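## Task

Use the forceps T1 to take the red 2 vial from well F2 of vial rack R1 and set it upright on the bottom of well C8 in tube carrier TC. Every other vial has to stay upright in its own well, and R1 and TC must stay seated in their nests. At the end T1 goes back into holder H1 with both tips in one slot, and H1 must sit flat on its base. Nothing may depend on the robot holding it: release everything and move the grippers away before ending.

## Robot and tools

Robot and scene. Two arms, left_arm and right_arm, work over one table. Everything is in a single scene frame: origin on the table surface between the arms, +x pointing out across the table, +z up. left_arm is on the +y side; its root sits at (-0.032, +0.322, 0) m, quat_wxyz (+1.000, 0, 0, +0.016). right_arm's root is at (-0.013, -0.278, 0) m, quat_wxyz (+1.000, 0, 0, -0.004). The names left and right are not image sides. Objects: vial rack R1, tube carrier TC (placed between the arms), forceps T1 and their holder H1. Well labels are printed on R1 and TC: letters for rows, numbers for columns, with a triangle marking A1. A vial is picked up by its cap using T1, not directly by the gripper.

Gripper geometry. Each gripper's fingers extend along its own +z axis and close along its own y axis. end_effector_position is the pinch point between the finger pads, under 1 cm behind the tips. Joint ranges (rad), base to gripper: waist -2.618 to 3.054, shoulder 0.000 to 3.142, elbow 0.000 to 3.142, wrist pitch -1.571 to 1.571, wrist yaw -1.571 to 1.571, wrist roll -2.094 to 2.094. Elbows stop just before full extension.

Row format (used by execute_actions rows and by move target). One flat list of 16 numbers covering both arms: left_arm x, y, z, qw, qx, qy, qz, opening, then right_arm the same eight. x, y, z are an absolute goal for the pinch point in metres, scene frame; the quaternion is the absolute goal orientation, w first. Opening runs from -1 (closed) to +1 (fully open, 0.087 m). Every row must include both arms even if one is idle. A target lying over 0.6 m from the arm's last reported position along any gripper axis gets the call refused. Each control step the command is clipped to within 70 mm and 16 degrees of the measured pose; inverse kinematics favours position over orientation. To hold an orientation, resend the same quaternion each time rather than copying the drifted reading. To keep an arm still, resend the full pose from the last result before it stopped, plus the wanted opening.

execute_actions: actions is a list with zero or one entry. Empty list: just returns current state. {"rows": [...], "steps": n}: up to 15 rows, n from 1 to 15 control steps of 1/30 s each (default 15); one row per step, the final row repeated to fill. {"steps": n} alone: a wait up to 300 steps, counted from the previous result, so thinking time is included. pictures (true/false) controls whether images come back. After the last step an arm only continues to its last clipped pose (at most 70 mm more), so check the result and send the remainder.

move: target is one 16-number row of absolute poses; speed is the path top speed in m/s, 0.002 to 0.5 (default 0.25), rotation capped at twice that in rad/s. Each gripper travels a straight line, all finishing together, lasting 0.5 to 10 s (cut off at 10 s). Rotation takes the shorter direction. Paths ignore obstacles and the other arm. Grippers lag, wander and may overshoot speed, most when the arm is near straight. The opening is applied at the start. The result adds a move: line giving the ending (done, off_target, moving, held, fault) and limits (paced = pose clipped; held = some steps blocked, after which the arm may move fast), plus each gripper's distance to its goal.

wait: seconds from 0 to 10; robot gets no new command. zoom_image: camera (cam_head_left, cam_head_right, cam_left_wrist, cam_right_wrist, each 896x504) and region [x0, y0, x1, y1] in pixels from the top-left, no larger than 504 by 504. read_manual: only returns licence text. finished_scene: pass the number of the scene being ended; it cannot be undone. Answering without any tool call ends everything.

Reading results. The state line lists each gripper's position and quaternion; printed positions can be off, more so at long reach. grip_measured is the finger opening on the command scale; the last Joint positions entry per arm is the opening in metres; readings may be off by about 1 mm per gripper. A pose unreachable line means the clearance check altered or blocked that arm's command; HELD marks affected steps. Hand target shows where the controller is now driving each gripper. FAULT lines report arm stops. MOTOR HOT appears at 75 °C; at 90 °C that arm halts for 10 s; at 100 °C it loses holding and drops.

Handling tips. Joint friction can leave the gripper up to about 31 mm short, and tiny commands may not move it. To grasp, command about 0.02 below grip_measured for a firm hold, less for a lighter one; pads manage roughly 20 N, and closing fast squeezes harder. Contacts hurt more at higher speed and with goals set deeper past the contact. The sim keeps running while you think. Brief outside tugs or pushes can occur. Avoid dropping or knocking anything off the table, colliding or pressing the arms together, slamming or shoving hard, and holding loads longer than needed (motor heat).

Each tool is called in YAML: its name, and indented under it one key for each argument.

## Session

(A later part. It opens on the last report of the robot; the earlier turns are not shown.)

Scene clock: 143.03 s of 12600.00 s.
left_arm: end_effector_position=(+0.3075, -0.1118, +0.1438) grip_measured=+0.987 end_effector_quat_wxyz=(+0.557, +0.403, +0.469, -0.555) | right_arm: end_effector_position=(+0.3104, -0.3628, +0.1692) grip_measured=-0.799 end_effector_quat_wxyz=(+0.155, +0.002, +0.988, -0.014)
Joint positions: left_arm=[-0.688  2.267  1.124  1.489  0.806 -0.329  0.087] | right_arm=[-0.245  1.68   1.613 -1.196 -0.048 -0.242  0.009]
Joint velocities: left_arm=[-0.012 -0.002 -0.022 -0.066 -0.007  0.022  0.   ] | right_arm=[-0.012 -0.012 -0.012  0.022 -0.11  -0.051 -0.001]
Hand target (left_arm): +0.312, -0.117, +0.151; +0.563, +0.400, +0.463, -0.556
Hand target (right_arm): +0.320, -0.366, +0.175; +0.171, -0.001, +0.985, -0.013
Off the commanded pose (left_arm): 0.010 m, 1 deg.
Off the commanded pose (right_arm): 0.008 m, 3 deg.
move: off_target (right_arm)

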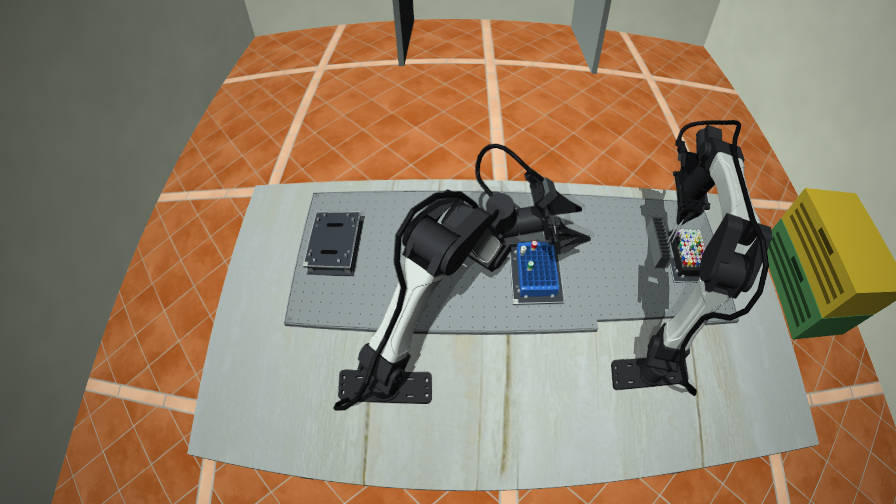

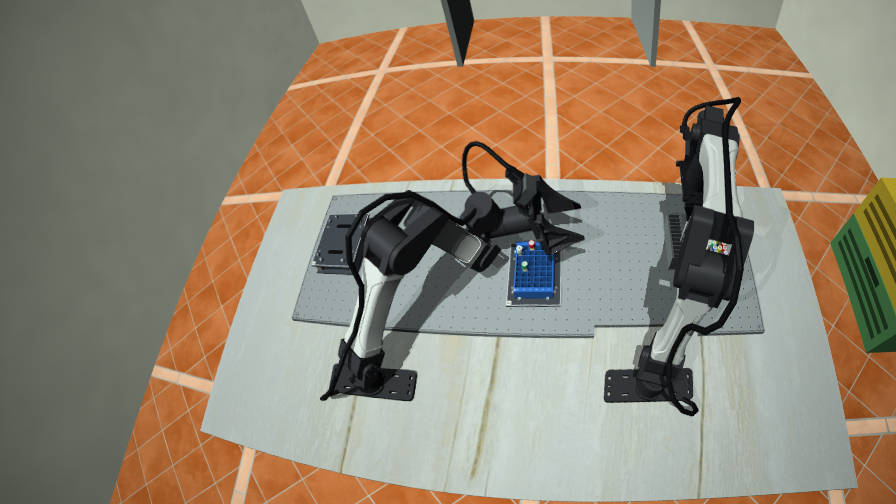

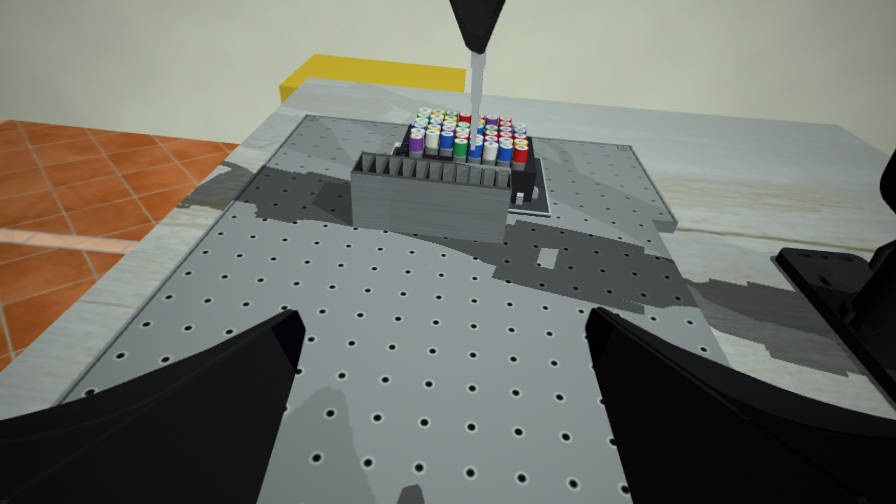

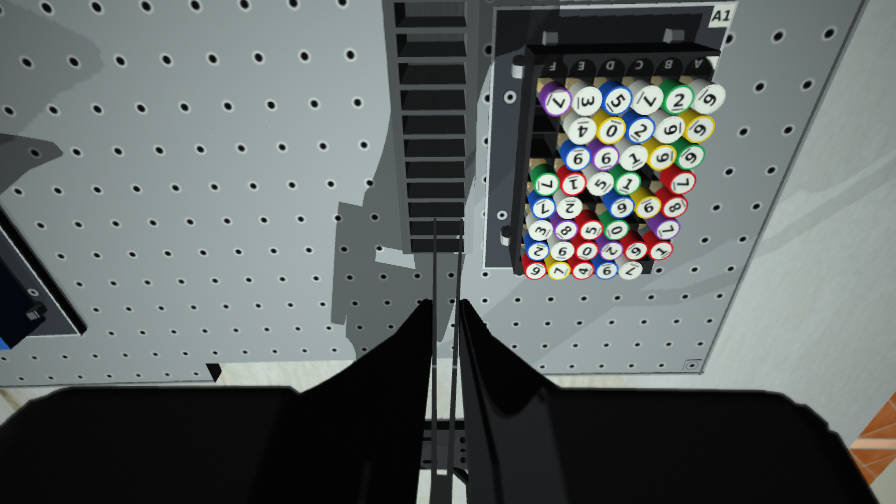

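move:
  target: [0.3075,-0.1118,0.1438,0.557,0.403,0.469,-0.555,1,0.317,-0.357,0.16,0.18,0,0.984,0,-0.80]
  speed: 0.02

zoom_image:
  camera: "cam_left_wrist"
  region: [400, 60, 540, 200]

Scene clock: 145.43 s of 12600.00 s.
left_arm: end_effector_position=(+0.3077, -0.1118, +0.1438) grip_measured=+0.987 end_effector_quat_wxyz=(+0.557, +0.402, +0.470, -0.554) | right_arm: end_effector_position=(+0.3169, -0.3597, +0.1564) grip_measured=-0.799 end_effector_quat_wxyz=(+0.165, -0.002, +0.986, -0.003)
Joint positions: left_arm=[-0.688  2.267  1.124  1.489  0.805 -0.329  0.087] | right_arm=[-0.245  1.68   1.559 -1.128 -0.075 -0.243  0.009]
Joint velocities: left_arm=[-0.002  0.007 -0.017 -0.007 -0.139 -0.066  0.   ] | right_arm=[-0.002 -0.002 -0.007 -0.051 -0.022 -0.066  0.   ]
Hand target (left_arm): +0.307, -0.112, +0.144; +0.557, +0.403, +0.469, -0.555
Hand target (right_arm): +0.317, -0.357, +0.160; +0.180, +0.000, +0.984, -0.000
Off the commanded pose (left_arm): 0.000 m, 0 deg.
Off the commanded pose (right_arm): 0.005 m, 2 deg.
move: done

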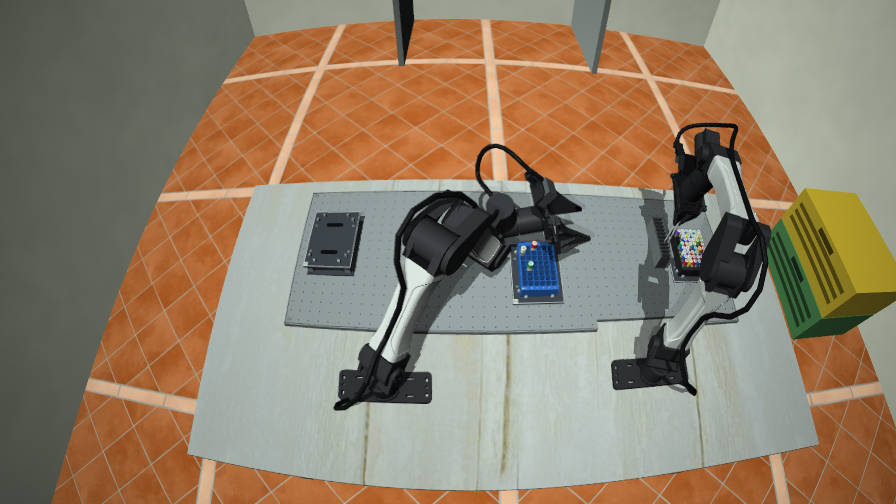

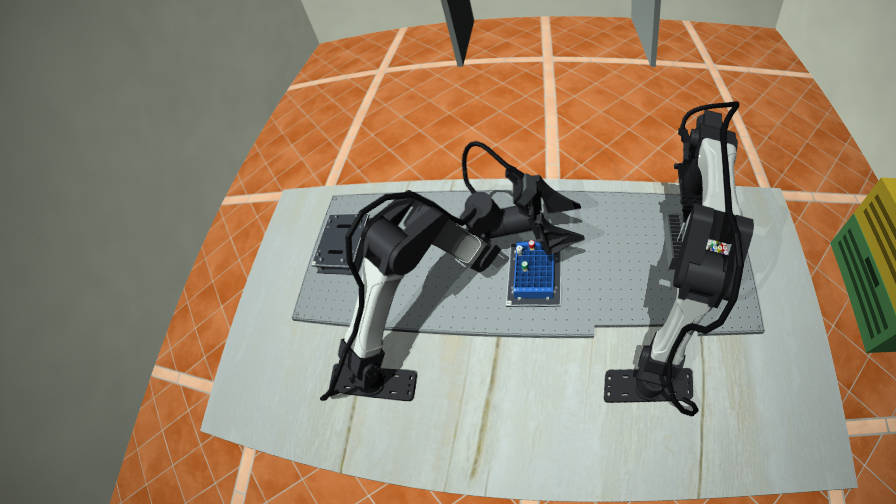

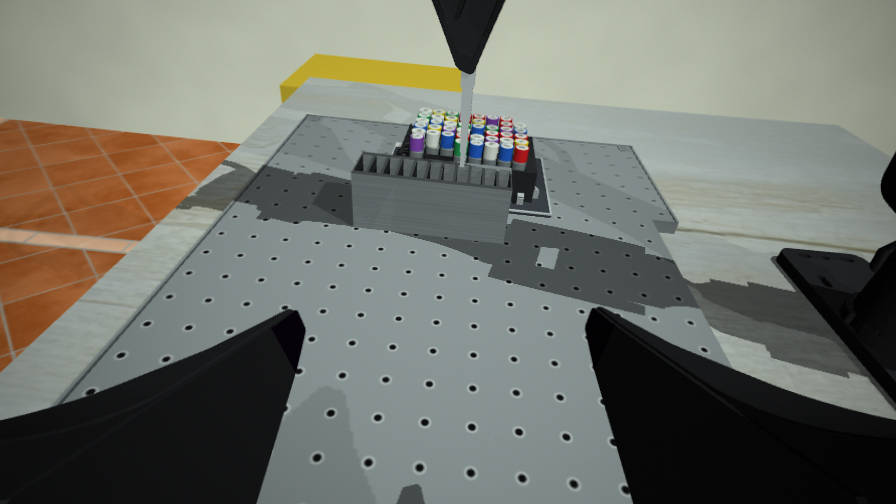

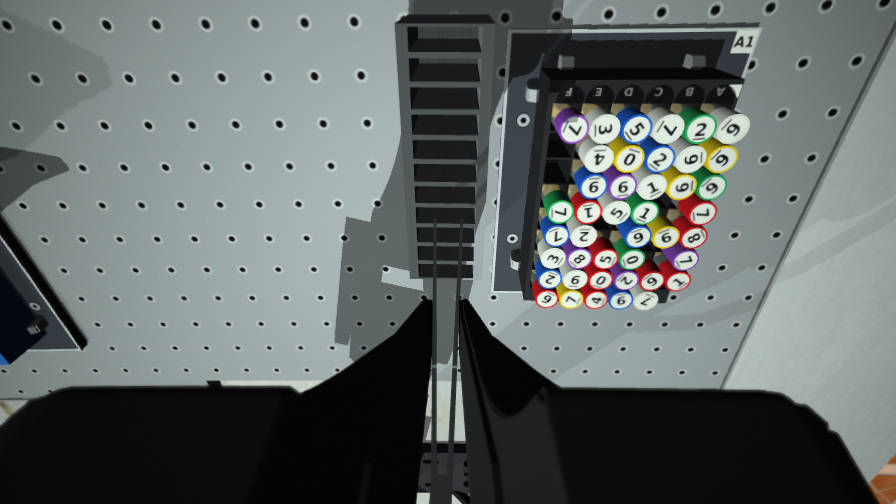

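Region (400, 60, 540, 200) of cam_left_wrist's 896x504 image, scaled by 3.600, with more detail than that image has.

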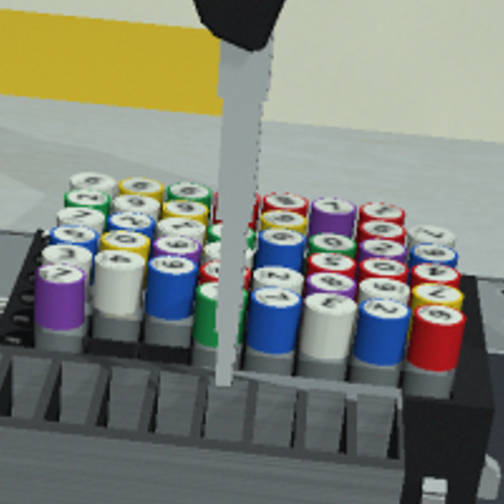

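Aligned.

move:
  target: [0.3075,-0.1118,0.1438,0.557,0.403,0.469,-0.555,1,0.315,-0.357,0.108,0.178,0,0.984,0,-0.80]
  speed: 0.02

zoom_image:
  camera: "cam_left_wrist"
  region: [400, 60, 540, 200]

Scene clock: 151.33 s of 12600.00 s.
left_arm: end_effector_position=(+0.3077, -0.1118, +0.1438) grip_measured=+0.987 end_effector_quat_wxyz=(+0.557, +0.402, +0.470, -0.554) | right_arm: end_effector_position=(+0.3150, -0.3591, +0.1060) grip_measured=-0.799 end_effector_quat_wxyz=(+0.165, -0.002, +0.986, -0.003)
Joint positions: left_arm=[-0.688  2.267  1.124  1.489  0.805 -0.329  0.087] | right_arm=[-0.245  1.668  1.346 -0.926 -0.076 -0.243  0.009]
Joint velocities: left_arm=[-0.007 -0.002 -0.012 -0.007 -0.11   0.051  0.   ] | right_arm=[-0.007  0.012 -0.012  0.007  0.051  0.037 -0.   ]
Hand target (left_arm): +0.308, -0.112, +0.144; +0.557, +0.403, +0.469, -0.555
Hand target (right_arm): +0.316, -0.357, +0.108; +0.177, +0.000, +0.984, -0.000
Off the commanded pose (left_arm): 0.000 m, 0 deg.
Off the commanded pose (right_arm): 0.003 m, 2 deg.
After step 90, 0.20 s passed at rest.
move: done

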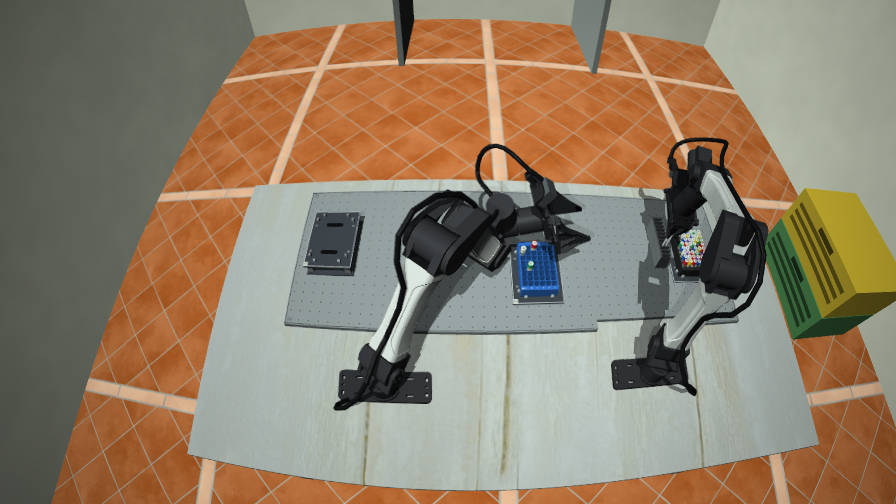

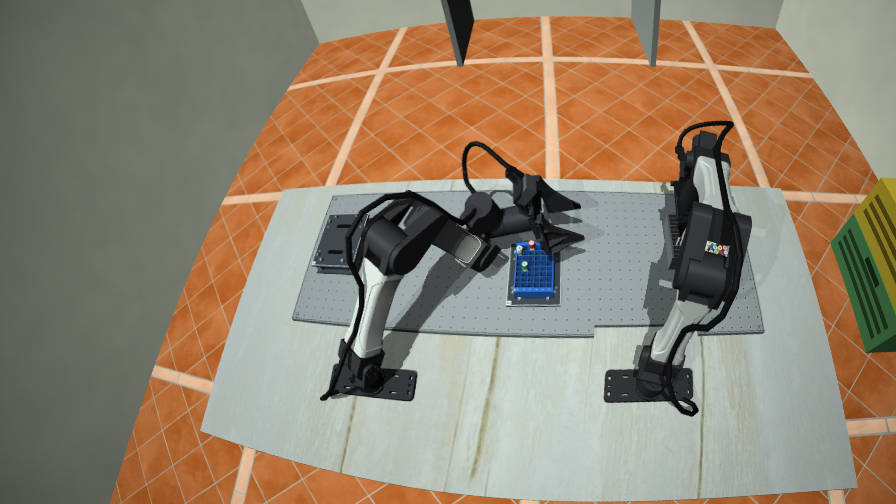

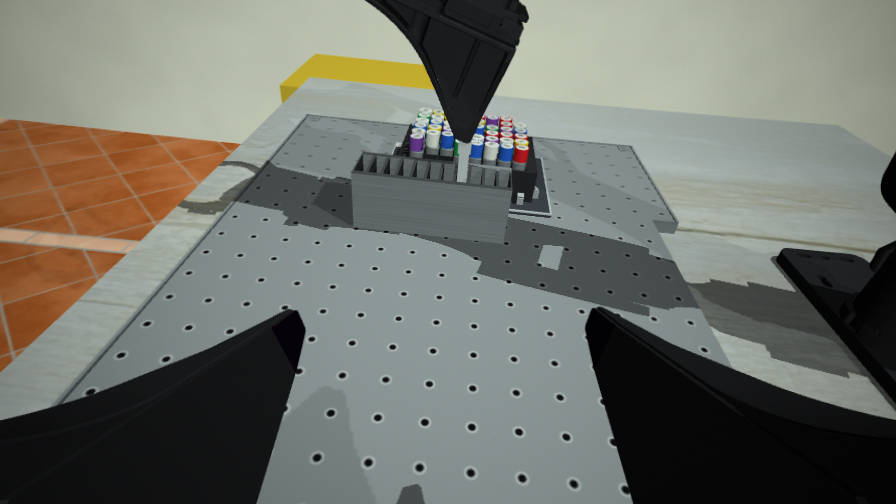

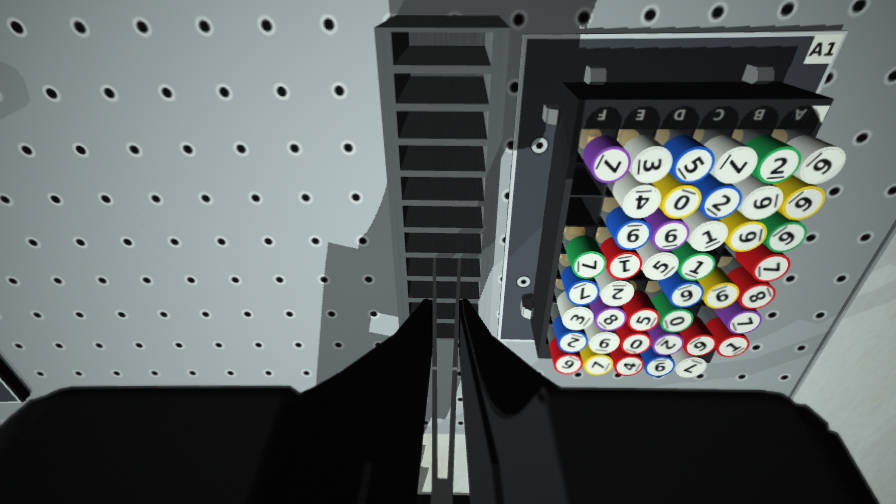

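Region (400, 60, 540, 200) of cam_left_wrist's 896x504 image, scaled by 3.600, with more detail than that image has.

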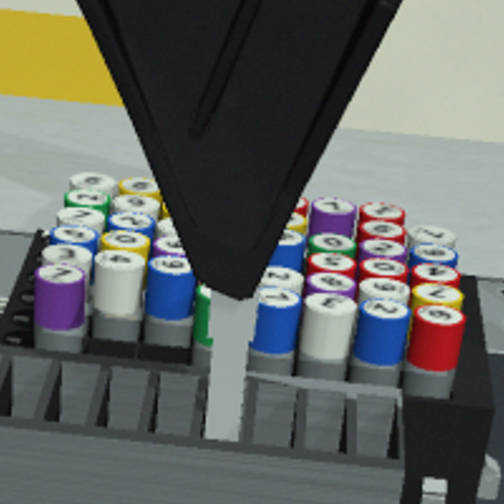

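move:
  target: [0.3075,-0.1118,0.1438,0.557,0.403,0.469,-0.555,1,0.315,-0.357,0.105,0.178,0,0.984,0,-0.76]
  speed: 0.01

move:
  target: [0.3075,-0.1118,0.1438,0.557,0.403,0.469,-0.555,1,0.315,-0.357,0.105,0.178,0,0.984,0,-0.2]

move:
  target: [0.3075,0.1,0.2,0.557,0.403,0.469,-0.555,1,0.315,-0.357,0.24,0.178,0,0.984,0,-0.2]
  speed: 0.15

Scene clock: 154.07 s of 12600.00 s.
left_arm: end_effector_position=(+0.3077, -0.1118, +0.1438) grip_measured=+0.987 end_effector_quat_wxyz=(+0.557, +0.402, +0.470, -0.554) | right_arm: end_effector_position=(+0.3150, -0.3590, +0.1026) grip_measured=-0.760 end_effector_quat_wxyz=(+0.166, -0.002, +0.986, -0.003)
Joint positions: left_arm=[-0.688  2.267  1.124  1.489  0.805 -0.329  0.087] | right_arm=[-0.245  1.668  1.332 -0.911 -0.077 -0.243  0.01 ]
Joint velocities: left_arm=[-0.002  0.007 -0.007  0.051 -0.007  0.007 -0.001] | right_arm=[ 0.007 -0.002 -0.012  0.037  0.007 -0.037 -0.001]
Hand target (left_arm): +0.308, -0.112, +0.144; +0.557, +0.403, +0.469, -0.555
Hand target (right_arm): +0.315, -0.357, +0.105; +0.178, +0.000, +0.984, +0.000
Off the commanded pose (left_arm): 0.000 m, 0 deg.
Off the commanded pose (right_arm): 0.003 m, 1 deg.
move: done

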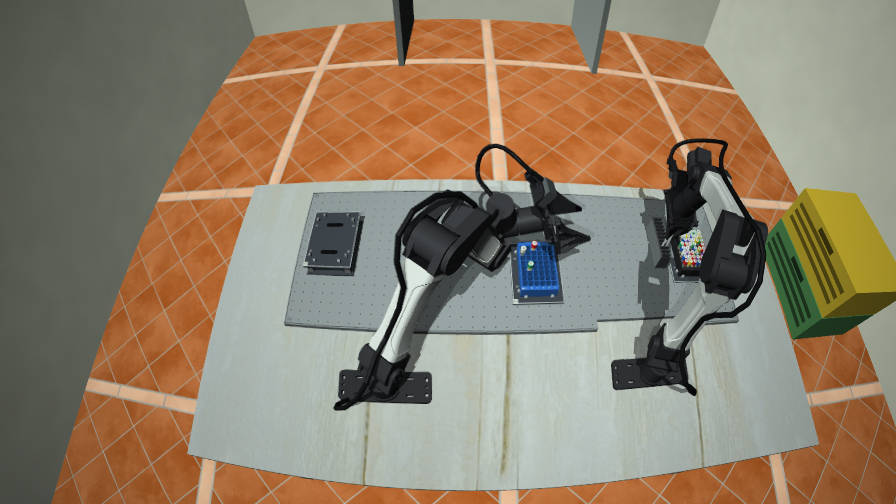

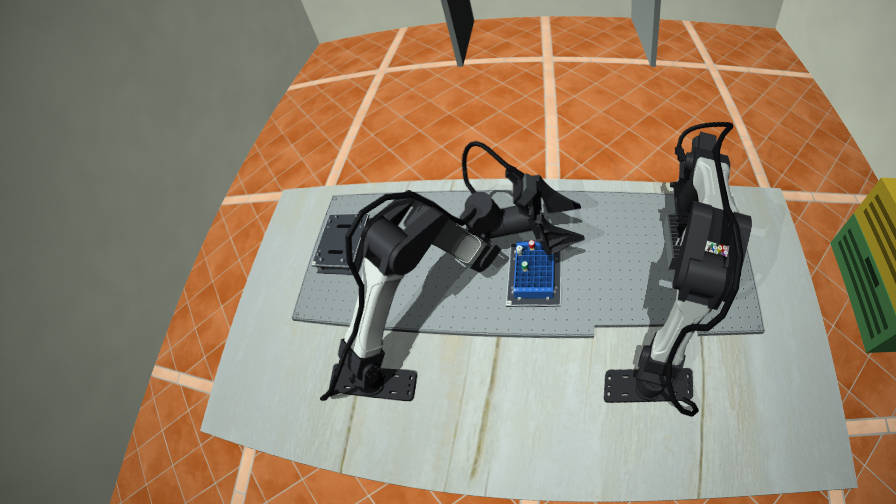

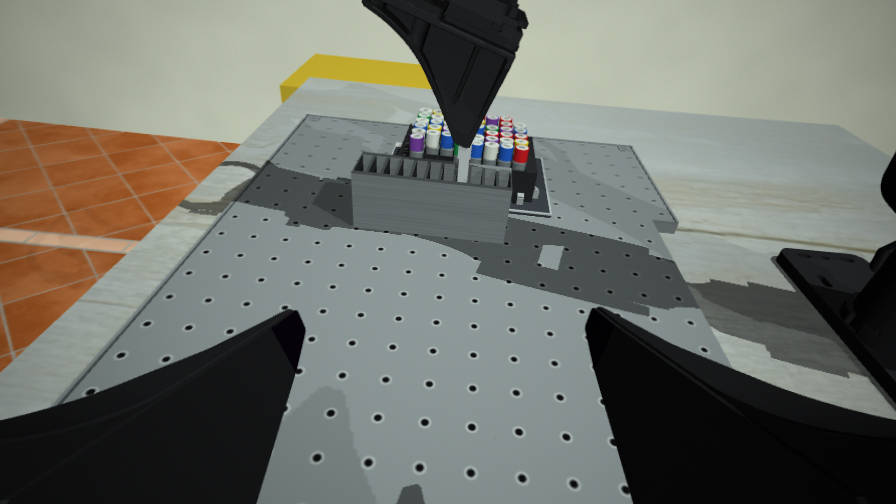

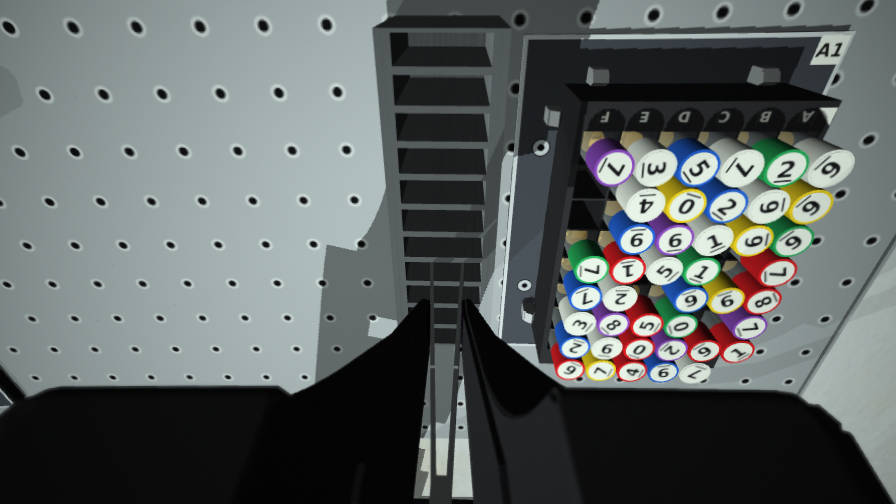

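Scene clock: 154.77 s of 12600.00 s.
left_arm: end_effector_position=(+0.3077, -0.1118, +0.1438) grip_measured=+0.987 end_effector_quat_wxyz=(+0.557, +0.402, +0.470, -0.554) | right_arm: end_effector_position=(+0.3151, -0.3590, +0.1026) grip_measured=-0.200 end_effector_quat_wxyz=(+0.166, -0.002, +0.986, -0.003)
Joint positions: left_arm=[-0.688  2.267  1.124  1.489  0.805 -0.329  0.087] | right_arm=[-0.245  1.668  1.332 -0.911 -0.077 -0.243  0.035]
Joint velocities: left_arm=[ 0.012  0.002 -0.002  0.007  0.022  0.081 -0.   ] | right_arm=[-0.012 -0.002 -0.017  0.007  0.051  0.037  0.   ]
Hand target (left_arm): +0.308, -0.112, +0.144; +0.557, +0.403, +0.469, -0.555
Hand target (right_arm): +0.315, -0.357, +0.105; +0.178, +0.000, +0.984, -0.000
Off the commanded pose (left_arm): 0.000 m, 0 deg.
Off the commanded pose (right_arm): 0.003 m, 1 deg.
move: done

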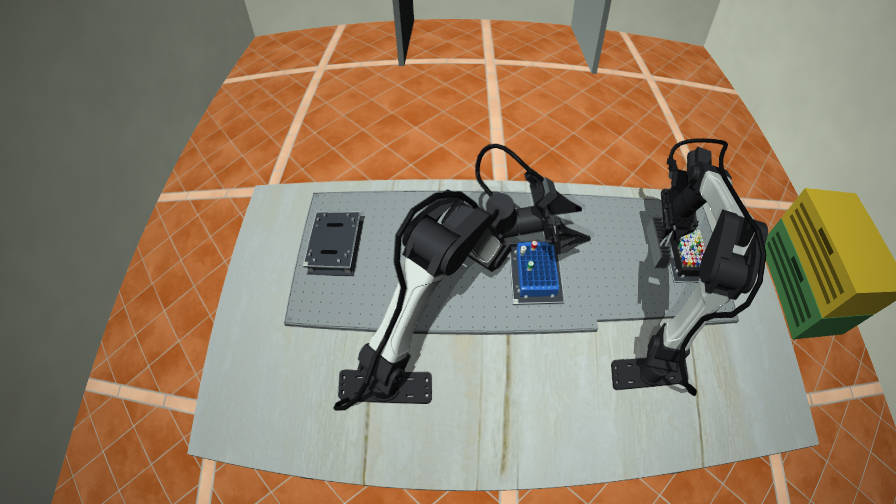

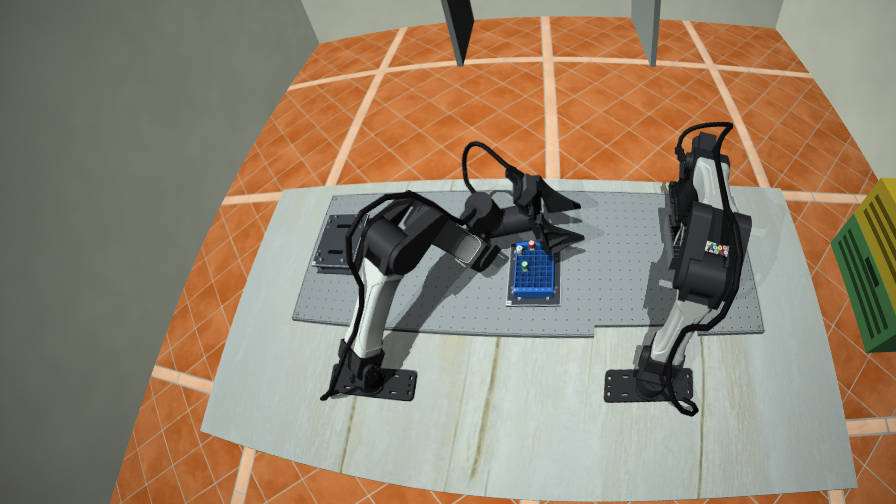

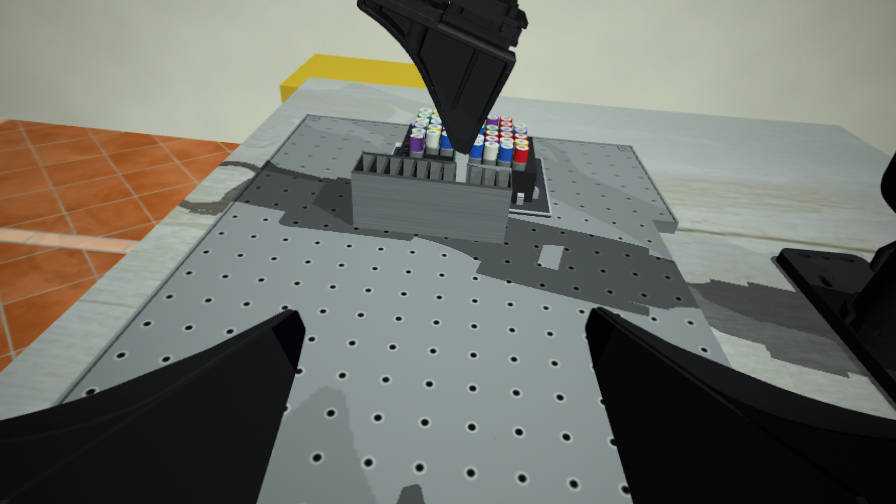

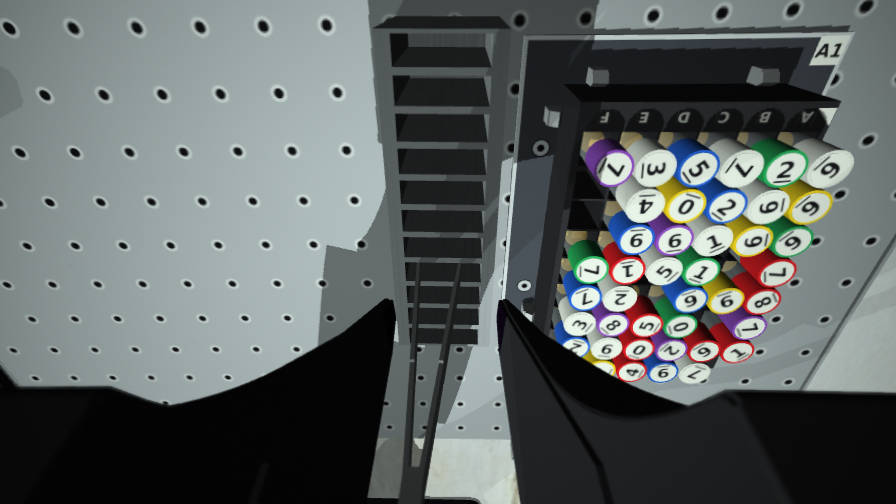

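Scene clock: 156.83 s of 12600.00 s.
left_arm: end_effector_position=(+0.3142, +0.0973, +0.1981) grip_measured=+0.987 end_effector_quat_wxyz=(+0.542, +0.414, +0.512, -0.522) | right_arm: end_effector_position=(+0.3113, -0.3580, +0.2381) grip_measured=-0.200 end_effector_quat_wxyz=(+0.179, -0.002, +0.984, -0.007)
Joint positions: left_arm=[-0.17   1.856  0.792  1.544  1.278 -0.549  0.087] | right_arm=[-0.245  1.721  1.941 -1.437 -0.077 -0.243  0.035]
Joint velocities: left_arm=[ 0.007 -0.012 -0.002 -0.051 -0.007  0.037  0.001] | right_arm=[ 0.002  0.012  0.002  0.066  0.007  0.022 -0.001]
Hand target (left_arm): +0.308, +0.100, +0.200; +0.543, +0.416, +0.510, -0.521
Hand target (right_arm): +0.313, -0.356, +0.240; +0.178, +0.000, +0.984, -0.000
Off the commanded pose (left_arm): 0.007 m, 7 deg.
Off the commanded pose (right_arm): 0.004 m, 1 deg.
joint sent to its limit (left arm) — the command would take joint 4 (wrist pitch) past its upper limit, so that joint was sent only as far as its limit.
move: off_target (left_arm)

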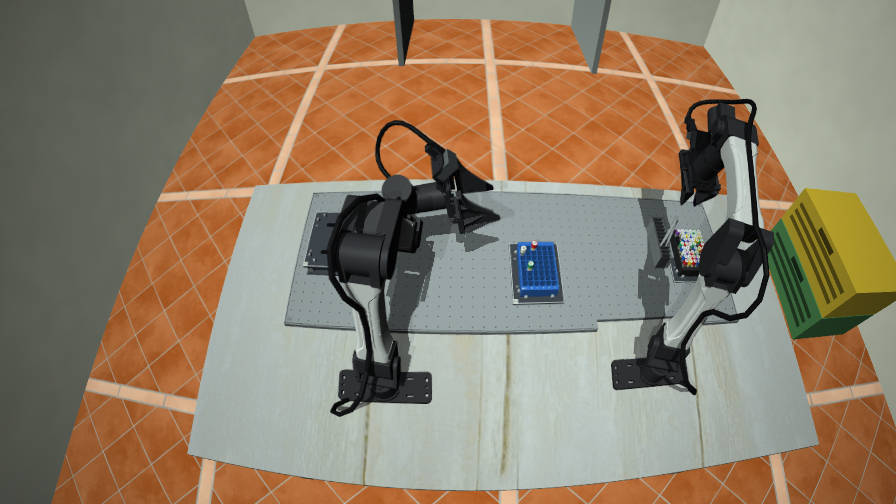

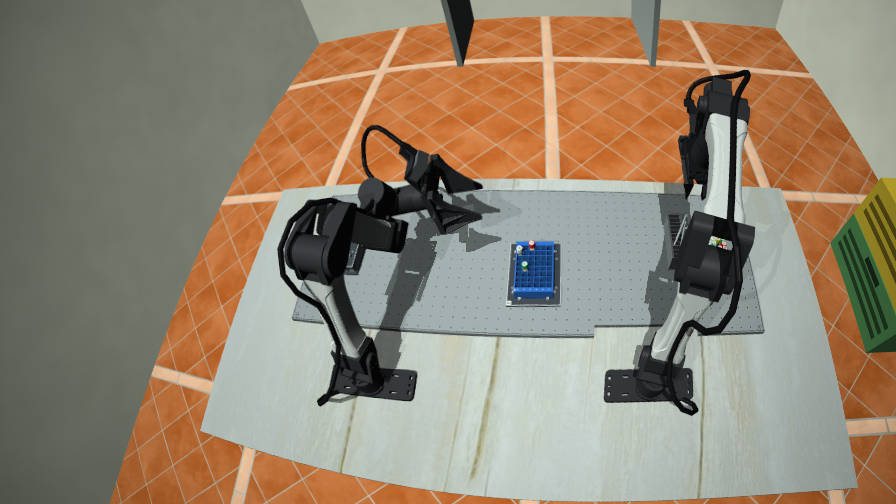

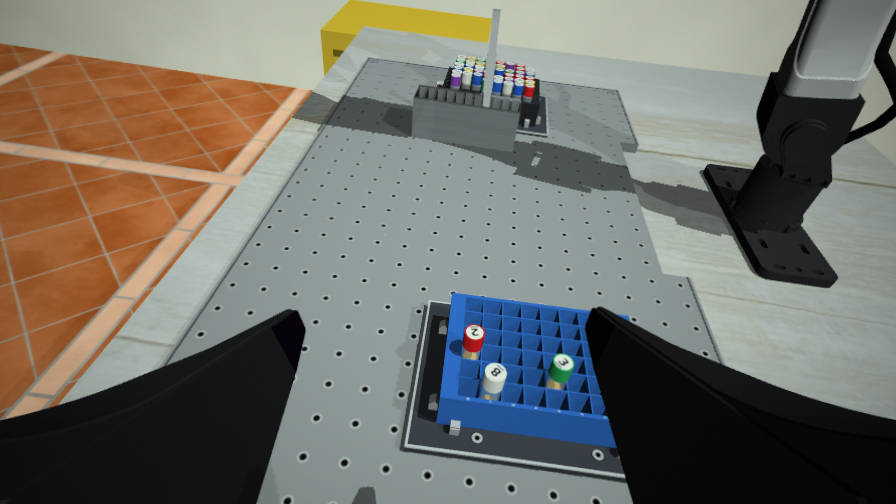

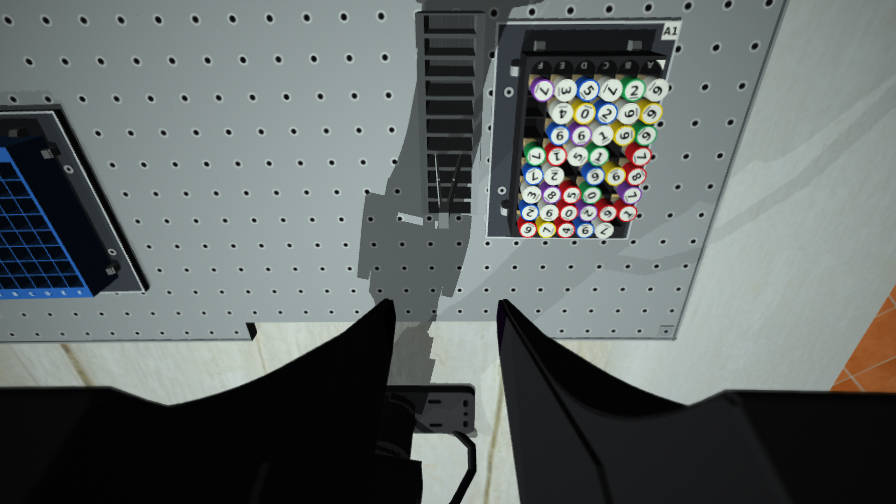

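finished_scene:
  scene: 1

The scene is finished: the task was done.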